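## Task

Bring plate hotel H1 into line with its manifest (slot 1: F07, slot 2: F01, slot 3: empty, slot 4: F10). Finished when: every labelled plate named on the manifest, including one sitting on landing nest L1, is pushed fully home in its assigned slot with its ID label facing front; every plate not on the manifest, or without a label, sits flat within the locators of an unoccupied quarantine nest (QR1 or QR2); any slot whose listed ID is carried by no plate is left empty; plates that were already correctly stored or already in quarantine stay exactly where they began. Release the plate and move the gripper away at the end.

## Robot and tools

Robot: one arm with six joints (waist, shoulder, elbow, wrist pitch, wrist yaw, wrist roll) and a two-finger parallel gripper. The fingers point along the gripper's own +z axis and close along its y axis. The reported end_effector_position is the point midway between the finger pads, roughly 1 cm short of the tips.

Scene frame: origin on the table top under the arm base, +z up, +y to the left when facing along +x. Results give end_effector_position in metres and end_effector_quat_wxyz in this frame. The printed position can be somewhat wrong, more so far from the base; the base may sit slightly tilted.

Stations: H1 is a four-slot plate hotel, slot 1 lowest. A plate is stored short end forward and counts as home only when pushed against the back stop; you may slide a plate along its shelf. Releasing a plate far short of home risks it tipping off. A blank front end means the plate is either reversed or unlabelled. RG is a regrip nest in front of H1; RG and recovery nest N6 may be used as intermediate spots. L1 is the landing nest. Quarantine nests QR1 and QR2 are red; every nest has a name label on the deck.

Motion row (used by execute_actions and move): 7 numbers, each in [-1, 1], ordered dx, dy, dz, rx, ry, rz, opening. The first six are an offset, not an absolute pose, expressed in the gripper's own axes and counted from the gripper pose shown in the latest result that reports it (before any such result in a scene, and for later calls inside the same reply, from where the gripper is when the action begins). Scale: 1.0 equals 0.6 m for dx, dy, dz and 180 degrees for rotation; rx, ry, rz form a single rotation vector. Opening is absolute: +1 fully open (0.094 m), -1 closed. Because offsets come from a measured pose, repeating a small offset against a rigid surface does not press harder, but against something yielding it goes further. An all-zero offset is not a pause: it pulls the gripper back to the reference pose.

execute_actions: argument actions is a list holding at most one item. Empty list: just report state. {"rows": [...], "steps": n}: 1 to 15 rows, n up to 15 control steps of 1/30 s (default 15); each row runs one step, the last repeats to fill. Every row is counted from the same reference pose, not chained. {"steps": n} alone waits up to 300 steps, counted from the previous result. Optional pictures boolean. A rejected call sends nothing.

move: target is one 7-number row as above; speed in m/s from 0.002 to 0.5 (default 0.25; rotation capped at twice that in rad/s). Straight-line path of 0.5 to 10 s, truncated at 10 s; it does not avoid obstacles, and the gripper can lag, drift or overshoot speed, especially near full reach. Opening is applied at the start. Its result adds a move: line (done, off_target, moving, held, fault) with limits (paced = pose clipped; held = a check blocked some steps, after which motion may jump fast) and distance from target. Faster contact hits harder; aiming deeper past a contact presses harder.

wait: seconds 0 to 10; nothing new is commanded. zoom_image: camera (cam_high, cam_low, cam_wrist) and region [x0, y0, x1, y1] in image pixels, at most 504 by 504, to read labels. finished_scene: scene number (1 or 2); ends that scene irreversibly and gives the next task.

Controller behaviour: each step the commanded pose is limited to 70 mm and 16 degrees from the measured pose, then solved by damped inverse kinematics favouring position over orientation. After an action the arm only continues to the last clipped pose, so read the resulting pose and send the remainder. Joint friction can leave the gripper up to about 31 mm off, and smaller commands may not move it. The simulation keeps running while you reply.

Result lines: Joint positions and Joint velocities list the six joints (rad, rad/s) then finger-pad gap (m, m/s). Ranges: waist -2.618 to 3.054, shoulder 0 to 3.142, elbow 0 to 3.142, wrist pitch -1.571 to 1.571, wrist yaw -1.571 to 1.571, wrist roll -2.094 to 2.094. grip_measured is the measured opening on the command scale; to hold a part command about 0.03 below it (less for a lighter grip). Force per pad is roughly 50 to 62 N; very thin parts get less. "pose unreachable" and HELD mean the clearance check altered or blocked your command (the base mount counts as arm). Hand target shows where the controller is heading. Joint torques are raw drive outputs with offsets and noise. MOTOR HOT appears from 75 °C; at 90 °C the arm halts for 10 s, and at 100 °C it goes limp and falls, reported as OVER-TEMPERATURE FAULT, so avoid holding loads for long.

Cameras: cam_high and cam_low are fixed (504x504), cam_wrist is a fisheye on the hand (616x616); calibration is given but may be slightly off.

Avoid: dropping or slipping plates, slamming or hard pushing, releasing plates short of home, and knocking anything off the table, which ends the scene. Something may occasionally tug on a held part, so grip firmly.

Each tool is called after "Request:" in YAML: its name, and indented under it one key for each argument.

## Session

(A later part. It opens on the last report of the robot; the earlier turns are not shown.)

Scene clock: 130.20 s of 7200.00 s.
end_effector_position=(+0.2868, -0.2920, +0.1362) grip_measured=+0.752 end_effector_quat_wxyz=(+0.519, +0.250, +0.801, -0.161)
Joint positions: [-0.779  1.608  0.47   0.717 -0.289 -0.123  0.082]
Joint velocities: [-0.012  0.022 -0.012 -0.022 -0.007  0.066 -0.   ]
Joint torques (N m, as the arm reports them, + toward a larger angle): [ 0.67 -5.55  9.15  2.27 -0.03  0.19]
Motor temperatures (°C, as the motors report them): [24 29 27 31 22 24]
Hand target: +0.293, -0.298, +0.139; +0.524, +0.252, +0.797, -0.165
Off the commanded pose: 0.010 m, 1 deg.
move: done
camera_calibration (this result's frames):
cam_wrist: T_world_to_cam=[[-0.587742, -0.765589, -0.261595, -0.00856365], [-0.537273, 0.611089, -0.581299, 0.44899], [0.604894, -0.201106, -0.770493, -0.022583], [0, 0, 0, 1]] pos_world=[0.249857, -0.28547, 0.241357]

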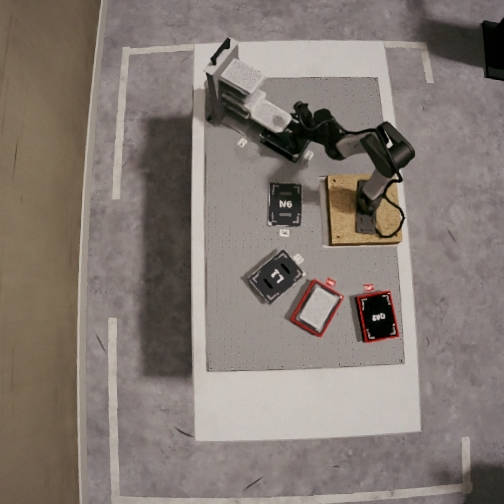

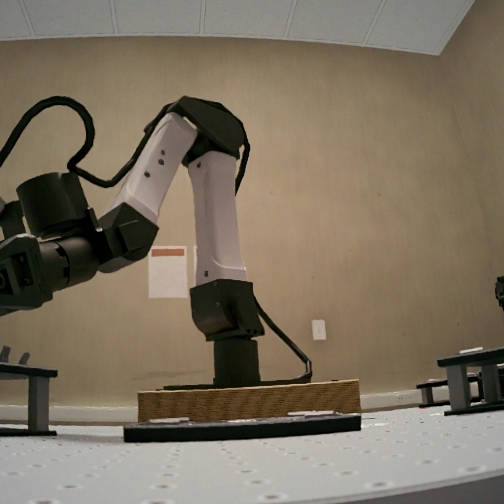

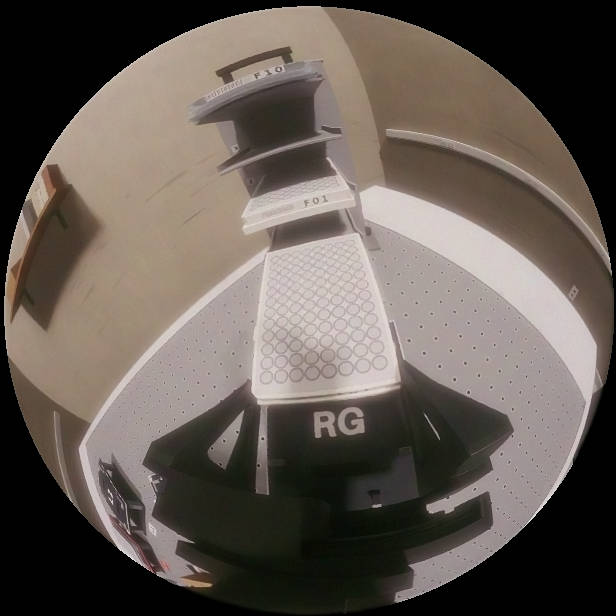

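Request:
move:
  target: [-0.038,-0.003,0.065,0,-0.004,0,0.72]
  speed: 0.025

Scene clock: 132.97 s of 7200.00 s.
end_effector_position=(+0.3180, -0.3148, +0.1444) grip_measured=+0.752 end_effector_quat_wxyz=(+0.529, +0.242, +0.796, -0.165)
Joint positions: [-0.745  1.716  0.612  0.713 -0.266 -0.113  0.082]
Joint velocities: [ 0.002  0.007 -0.002 -0.022 -0.037  0.066  0.   ]
Joint torques (N m, as the arm reports them, + toward a larger angle): [ 0.64 -7.01  9.31  1.98  0.    0.18]
Motor temperatures (°C, as the motors report them): [24 29 28 31 22 24]
Hand target: +0.323, -0.318, +0.141; +0.525, +0.249, +0.798, -0.162
Off the commanded pose: 0.007 m, 1 deg.
move: done
camera_calibration (this result's frames):
cam_wrist: T_world_to_cam=[[-0.577171, -0.775742, -0.255145, -0.0129666], [-0.532247, 0.594307, -0.602919, 0.480739], [0.619344, -0.212188, -0.755903, -0.0499014], [0, 0, 0, 1]] pos_world=[0.279294, -0.306354, 0.248818]

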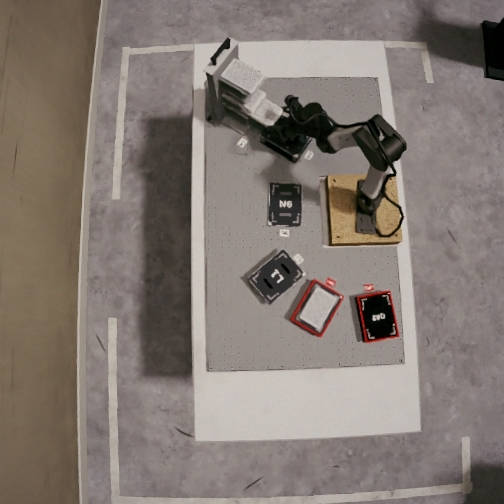

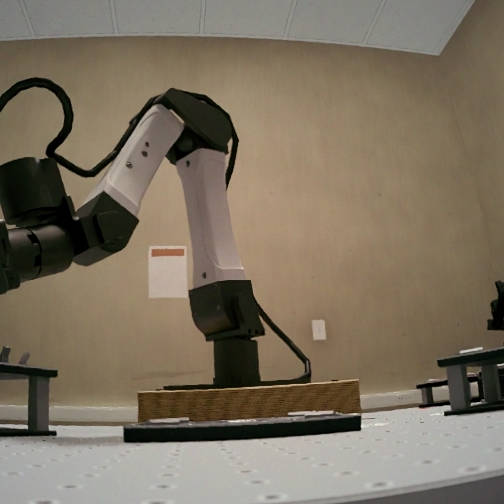

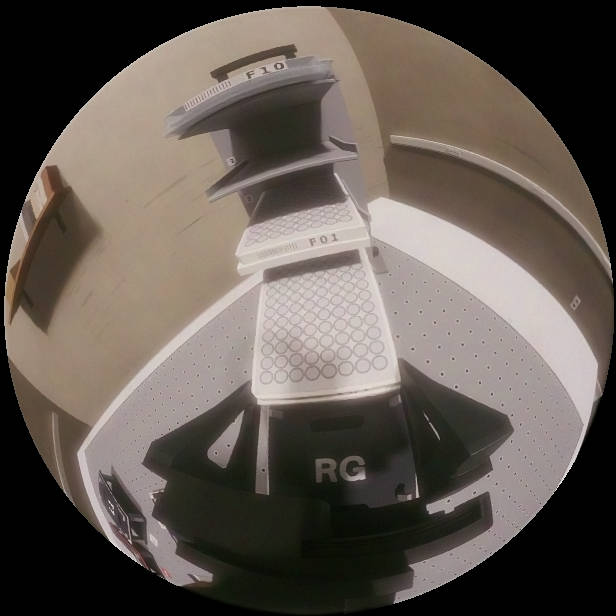

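Request:
move:
  target: [-0.017,0,0.092,0.003,0.017,0.003,0.72]
  speed: 0.03

Request:
zoom_image:
  camera: "cam_wrist"
  region: [170, 150, 470, 430]

Scene clock: 136.10 s of 7200.00 s.
end_effector_position=(+0.3586, -0.3419, +0.1371) grip_measured=+0.752 end_effector_quat_wxyz=(+0.513, +0.246, +0.806, -0.162)
Joint positions: [-0.699  1.866  0.825  0.615 -0.215 -0.104  0.082]
Joint velocities: [-0.012 -0.002 -0.012 -0.051  0.037  0.051 -0.001]
Joint torques (N m, as the arm reports them, + toward a larger angle): [ 0.62 -9.1   9.67  1.98  0.    0.19]
Motor temperatures (°C, as the motors report them): [24 29 28 31 22 24]
Hand target: +0.363, -0.345, +0.132; +0.508, +0.253, +0.808, -0.159
Off the commanded pose: 0.008 m, 1 deg.
move: done
camera_calibration (this result's frames):
cam_wrist: T_world_to_cam=[[-0.588588, -0.768508, -0.250919, -0.00642882], [-0.549585, 0.607995, -0.572973, 0.520853], [0.592892, -0.199343, -0.780219, -0.0691404], [0, 0, 0, 1]] pos_world=[0.323462, -0.335399, 0.242877]

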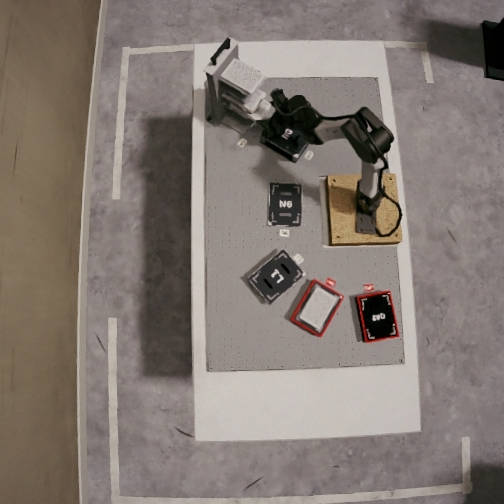

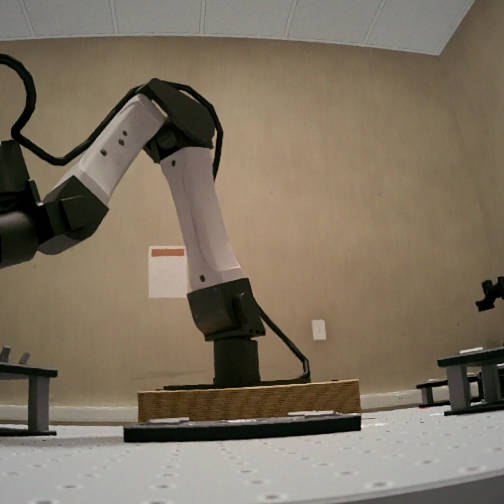

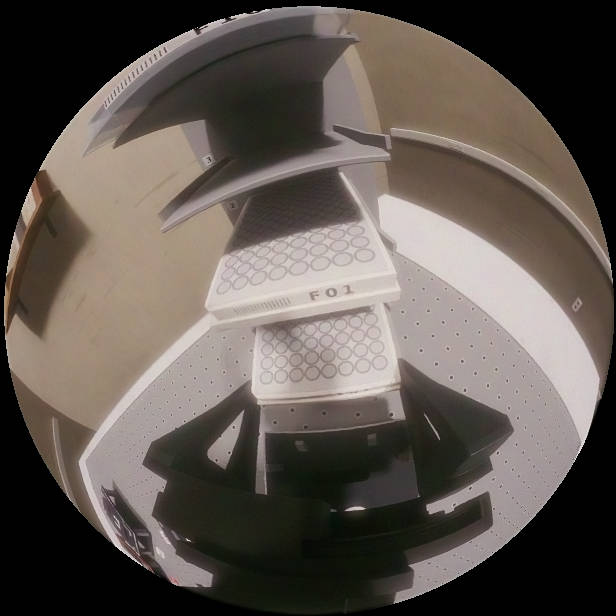

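Region (170, 150, 470, 430) of cam_wrist's 616x616 image, scaled by 1.680, with more detail than that image has; it fills the top 470 rows of this view, and the rest is white.

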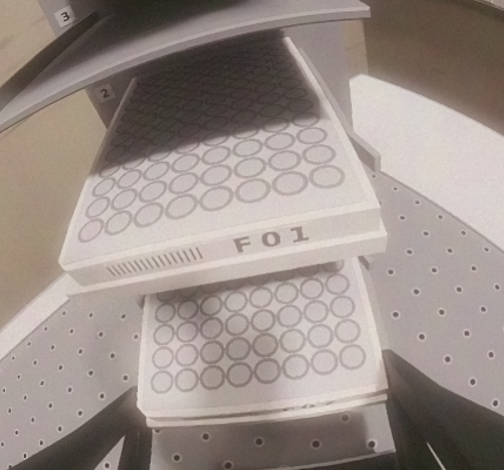

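Request:
move:
  target: [0.002,0,0.056,0.002,0.006,0.004,0.72]
  speed: 0.02

Request:
zoom_image:
  camera: "cam_high"
  region: [200, 40, 320, 160]

Scene clock: 139.00 s of 7200.00 s.
end_effector_position=(+0.3794, -0.3564, +0.1332) grip_measured=+0.752 end_effector_quat_wxyz=(+0.516, +0.245, +0.804, -0.164)
Joint positions: [-0.684  1.953  0.925  0.612 -0.201 -0.097  0.082]
Joint velocities: [ 0.002  0.002  0.007 -0.051  0.022  0.022 -0.001]
Joint torques (N m, as the arm reports them, + toward a larger angle): [ 0.68 -9.44  9.39  1.96  0.04  0.19]
Motor temperatures (°C, as the motors report them): [24 30 28 31 22 24]
Hand target: +0.383, -0.358, +0.122; +0.506, +0.254, +0.809, -0.159
Off the commanded pose: 0.012 m, 2 deg.
move: off_target
camera_calibration (this result's frames):
cam_wrist: T_world_to_cam=[[-0.586813, -0.770064, -0.250304, -0.0075783], [-0.546093, 0.604616, -0.579847, 0.537241], [0.597857, -0.203572, -0.775323, -0.0914371], [0, 0, 0, 1]] pos_world=[0.343603, -0.349274, 0.238727]

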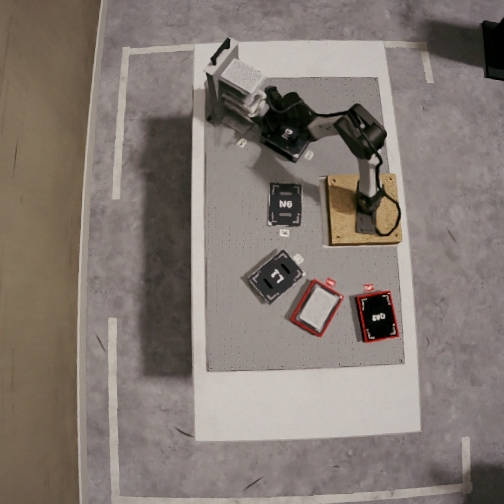

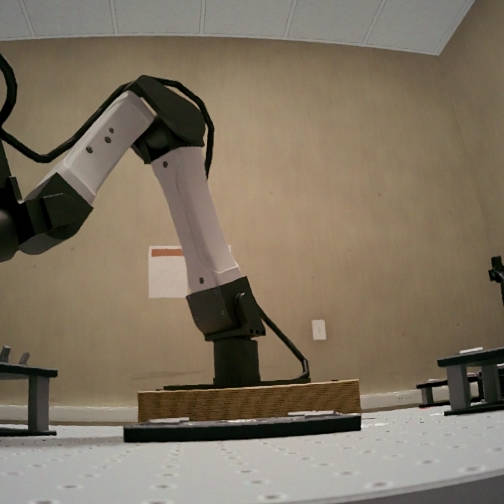

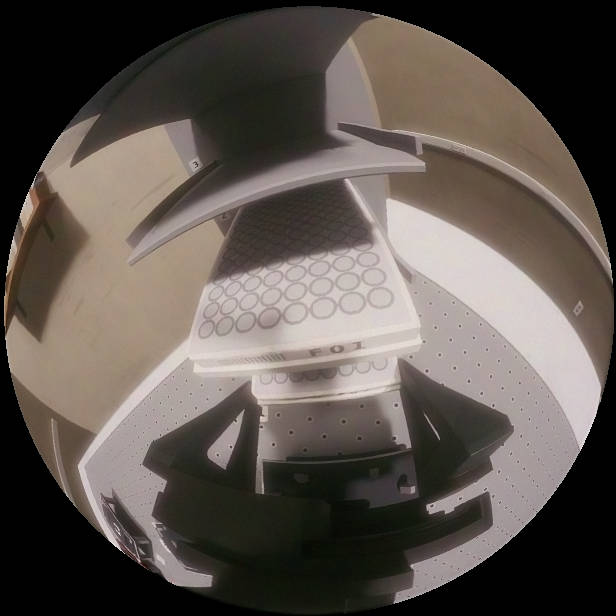

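Region (200, 40, 320, 160) of cam_high's 504x504 image, scaled by 4.200, with more detail than that image has.

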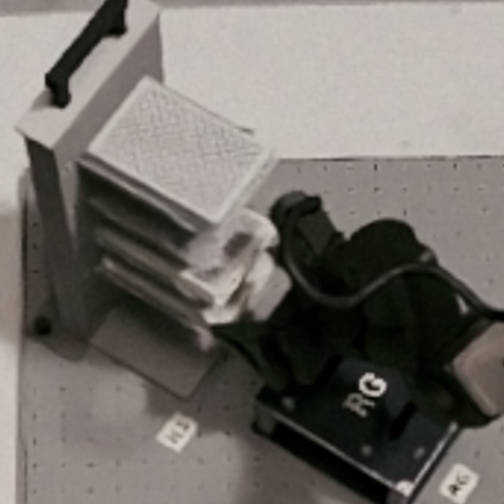

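Request:
move:
  target: [0.019,0,0.031,0.002,0.008,0.004,0.72]
  speed: 0.015

Scene clock: 141.20 s of 7200.00 s.
end_effector_position=(+0.3808, -0.3575, +0.1319) grip_measured=+0.752 end_effector_quat_wxyz=(+0.518, +0.244, +0.803, -0.164)
Joint positions: [-0.683  1.964  0.928  0.625 -0.201 -0.096  0.082]
Joint velocities: [ 0.012  0.017 -0.027 -0.007 -0.007 -0.051  0.   ]
Joint torques (N m, as the arm reports them, + toward a larger angle): [ 0.9  -7.23 10.94  2.    0.06  0.19]
Motor temperatures (°C, as the motors report them): [24 30 28 31 22 24]
Hand target: +0.388, -0.362, +0.115; +0.506, +0.253, +0.808, -0.160
Off the commanded pose: 0.020 m, 2 deg.
move: off_target
camera_calibration (this result's frames):
cam_wrist: T_world_to_cam=[[-0.585653, -0.771119, -0.24977, -0.00888529], [-0.544014, 0.602371, -0.584121, 0.536882], [0.600882, -0.206214, -0.77228, -0.0959322], [0, 0, 0, 1]] pos_world=[0.344512, -0.350036, 0.237298]

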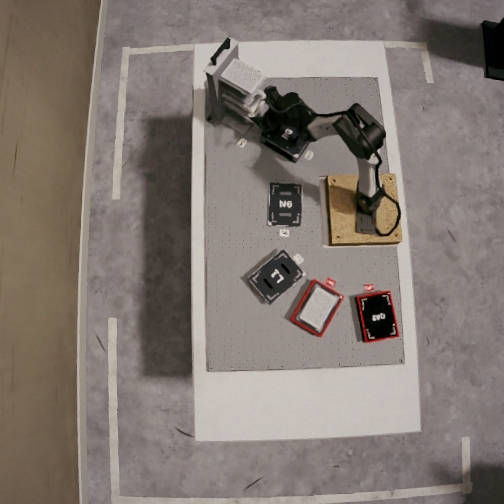

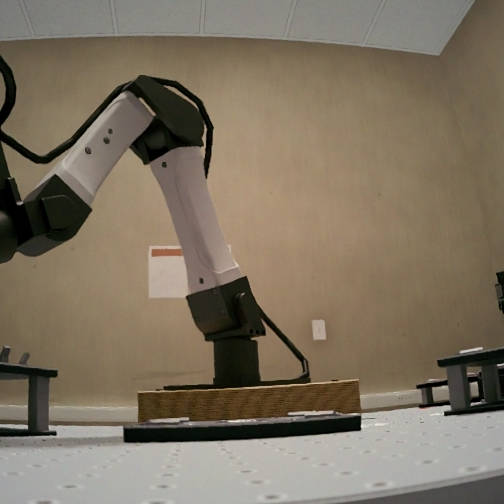

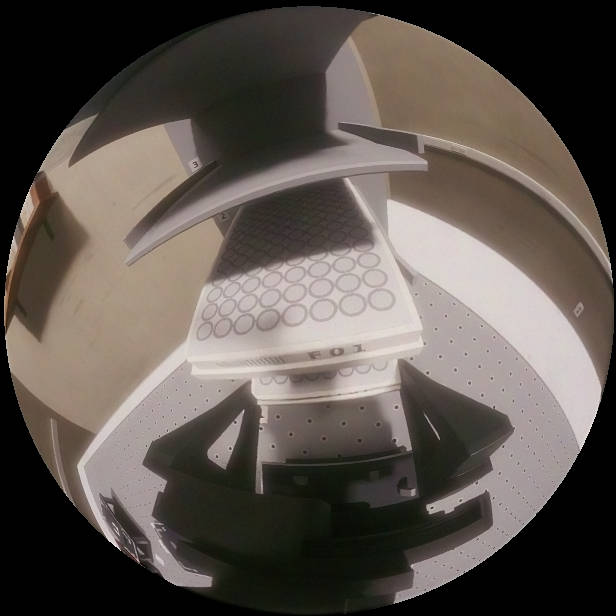

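At the back stop. Release and back off.

Request:
execute_actions:
  actions:
    - {"rows":[[0,0,0,0,0,0,0.76],[0,0,0,0,0,0,0.78],[0,0,0,0,0,0,0.8],[0,0,0,0,0,0,0.82],[0,0,0,0,0,0,0.85],[0,0,0,0,0,0,1]],"steps":12}
  pictures: false

Request:
move:
  target: [0.075,0,-0.17,0,-0.05,0,1]
  speed: 0.08

Request:
zoom_image:
  camera: "cam_wrist"
  region: [170, 60, 470, 360]

Request:
zoom_image:
  camera: "cam_high"
  region: [200, 40, 300, 140]

Scene clock: 142.97 s of 7200.00 s.
end_effector_position=(+0.3810, -0.3575, +0.1330) grip_measured=+1.000 end_effector_quat_wxyz=(+0.520, +0.244, +0.802, -0.165)
Joint positions: [-0.683  1.962  0.928  0.627 -0.202 -0.096  0.094]
Joint velocities: [ 0.002 -0.017  0.002 -0.022  0.037  0.022  0.   ]
Joint torques (N m, as the arm reports them, + toward a larger angle): [ -0.07 -12.32   7.49   2.11  -0.07   0.05]
Motor temperatures (°C, as the motors report them): [24 30 28 31 22 24]
Hand target: +0.381, -0.357, +0.132; +0.518, +0.244, +0.803, -0.164
Off the commanded pose: 0.001 m, 0 deg.
Steps of this call (steps 1 to 41: nothing new was sent; steps 42 to 53: all 12 steps of this action). Readings (end_effector_position):
42: (+0.3809, -0.3575, +0.1324)
43: (+0.3809, -0.3575, +0.1328)
45: (+0.3809, -0.3575, +0.1328)
49: (+0.3810, -0.3575, +0.1330)
53: the state above

Scene clock: 145.17 s of 7200.00 s.
end_effector_position=(+0.2933, -0.3009, +0.1345) grip_measured=+1.000 end_effector_quat_wxyz=(+0.580, +0.229, +0.759, -0.188)
Joint positions: [-0.786  1.805  0.42   1.131 -0.307 -0.096  0.094]
Joint velocities: [ 0.007 -0.012  0.002 -0.051 -0.081  0.022  0.   ]
Joint torques (N m, as the arm reports them, + toward a larger angle): [ -0.71 -10.21   3.28   2.21  -0.2    0.1 ]
Motor temperatures (°C, as the motors report them): [24 30 28 32 22 24]
Hand target: +0.288, -0.296, +0.135; +0.581, +0.230, +0.759, -0.184
Off the commanded pose: 0.008 m, 1 deg.
move: done
camera_calibration (this result's frames):
cam_wrist: T_world_to_cam=[[-0.55548, -0.794365, -0.245818, -0.0321668], [-0.460648, 0.540084, -0.704352, 0.429656], [0.692275, -0.278018, -0.665929, -0.0924841], [0, 0, 0, 1]] pos_world=[0.244077, -0.283315, 0.233134]

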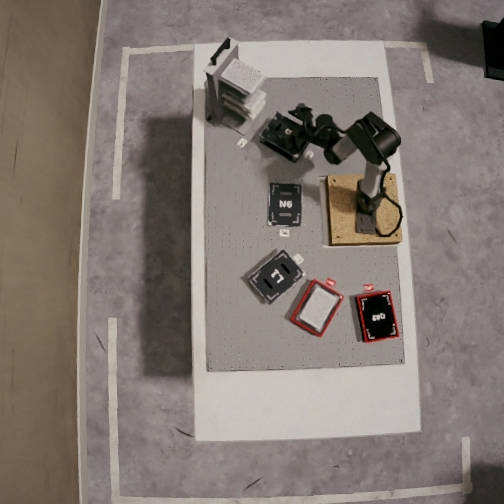

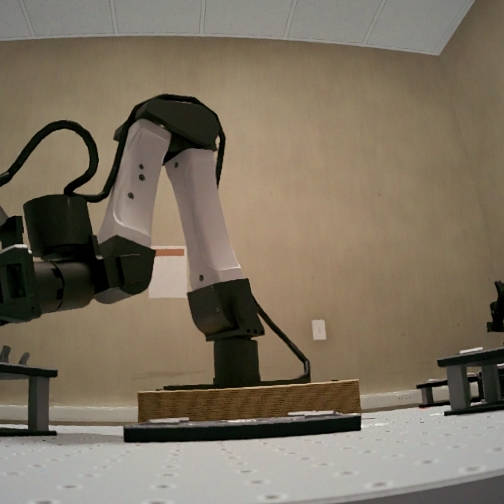

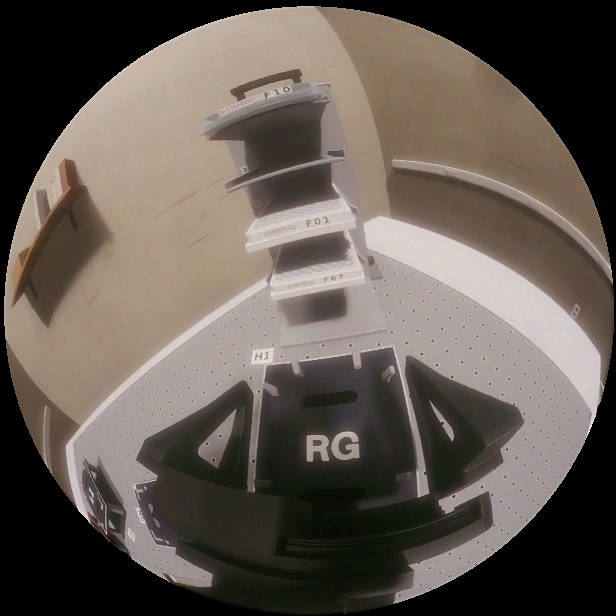

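Region (170, 60, 470, 360) of cam_wrist's 616x616 image, scaled by 1.680, with more detail than that image has.

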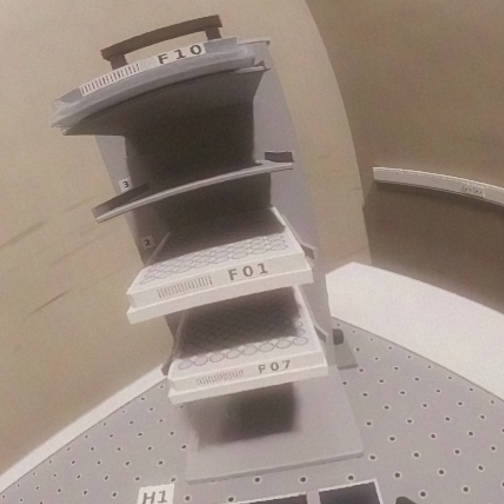

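Region (200, 40, 300, 140) of cam_high's 504x504 image, scaled by 5.040, with more detail than that image has.

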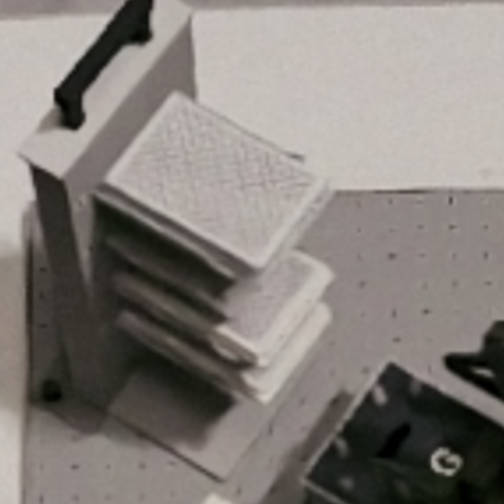

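All aligned.

Request:
finished_scene:
  scene: 1

The scene is finished: the task was done.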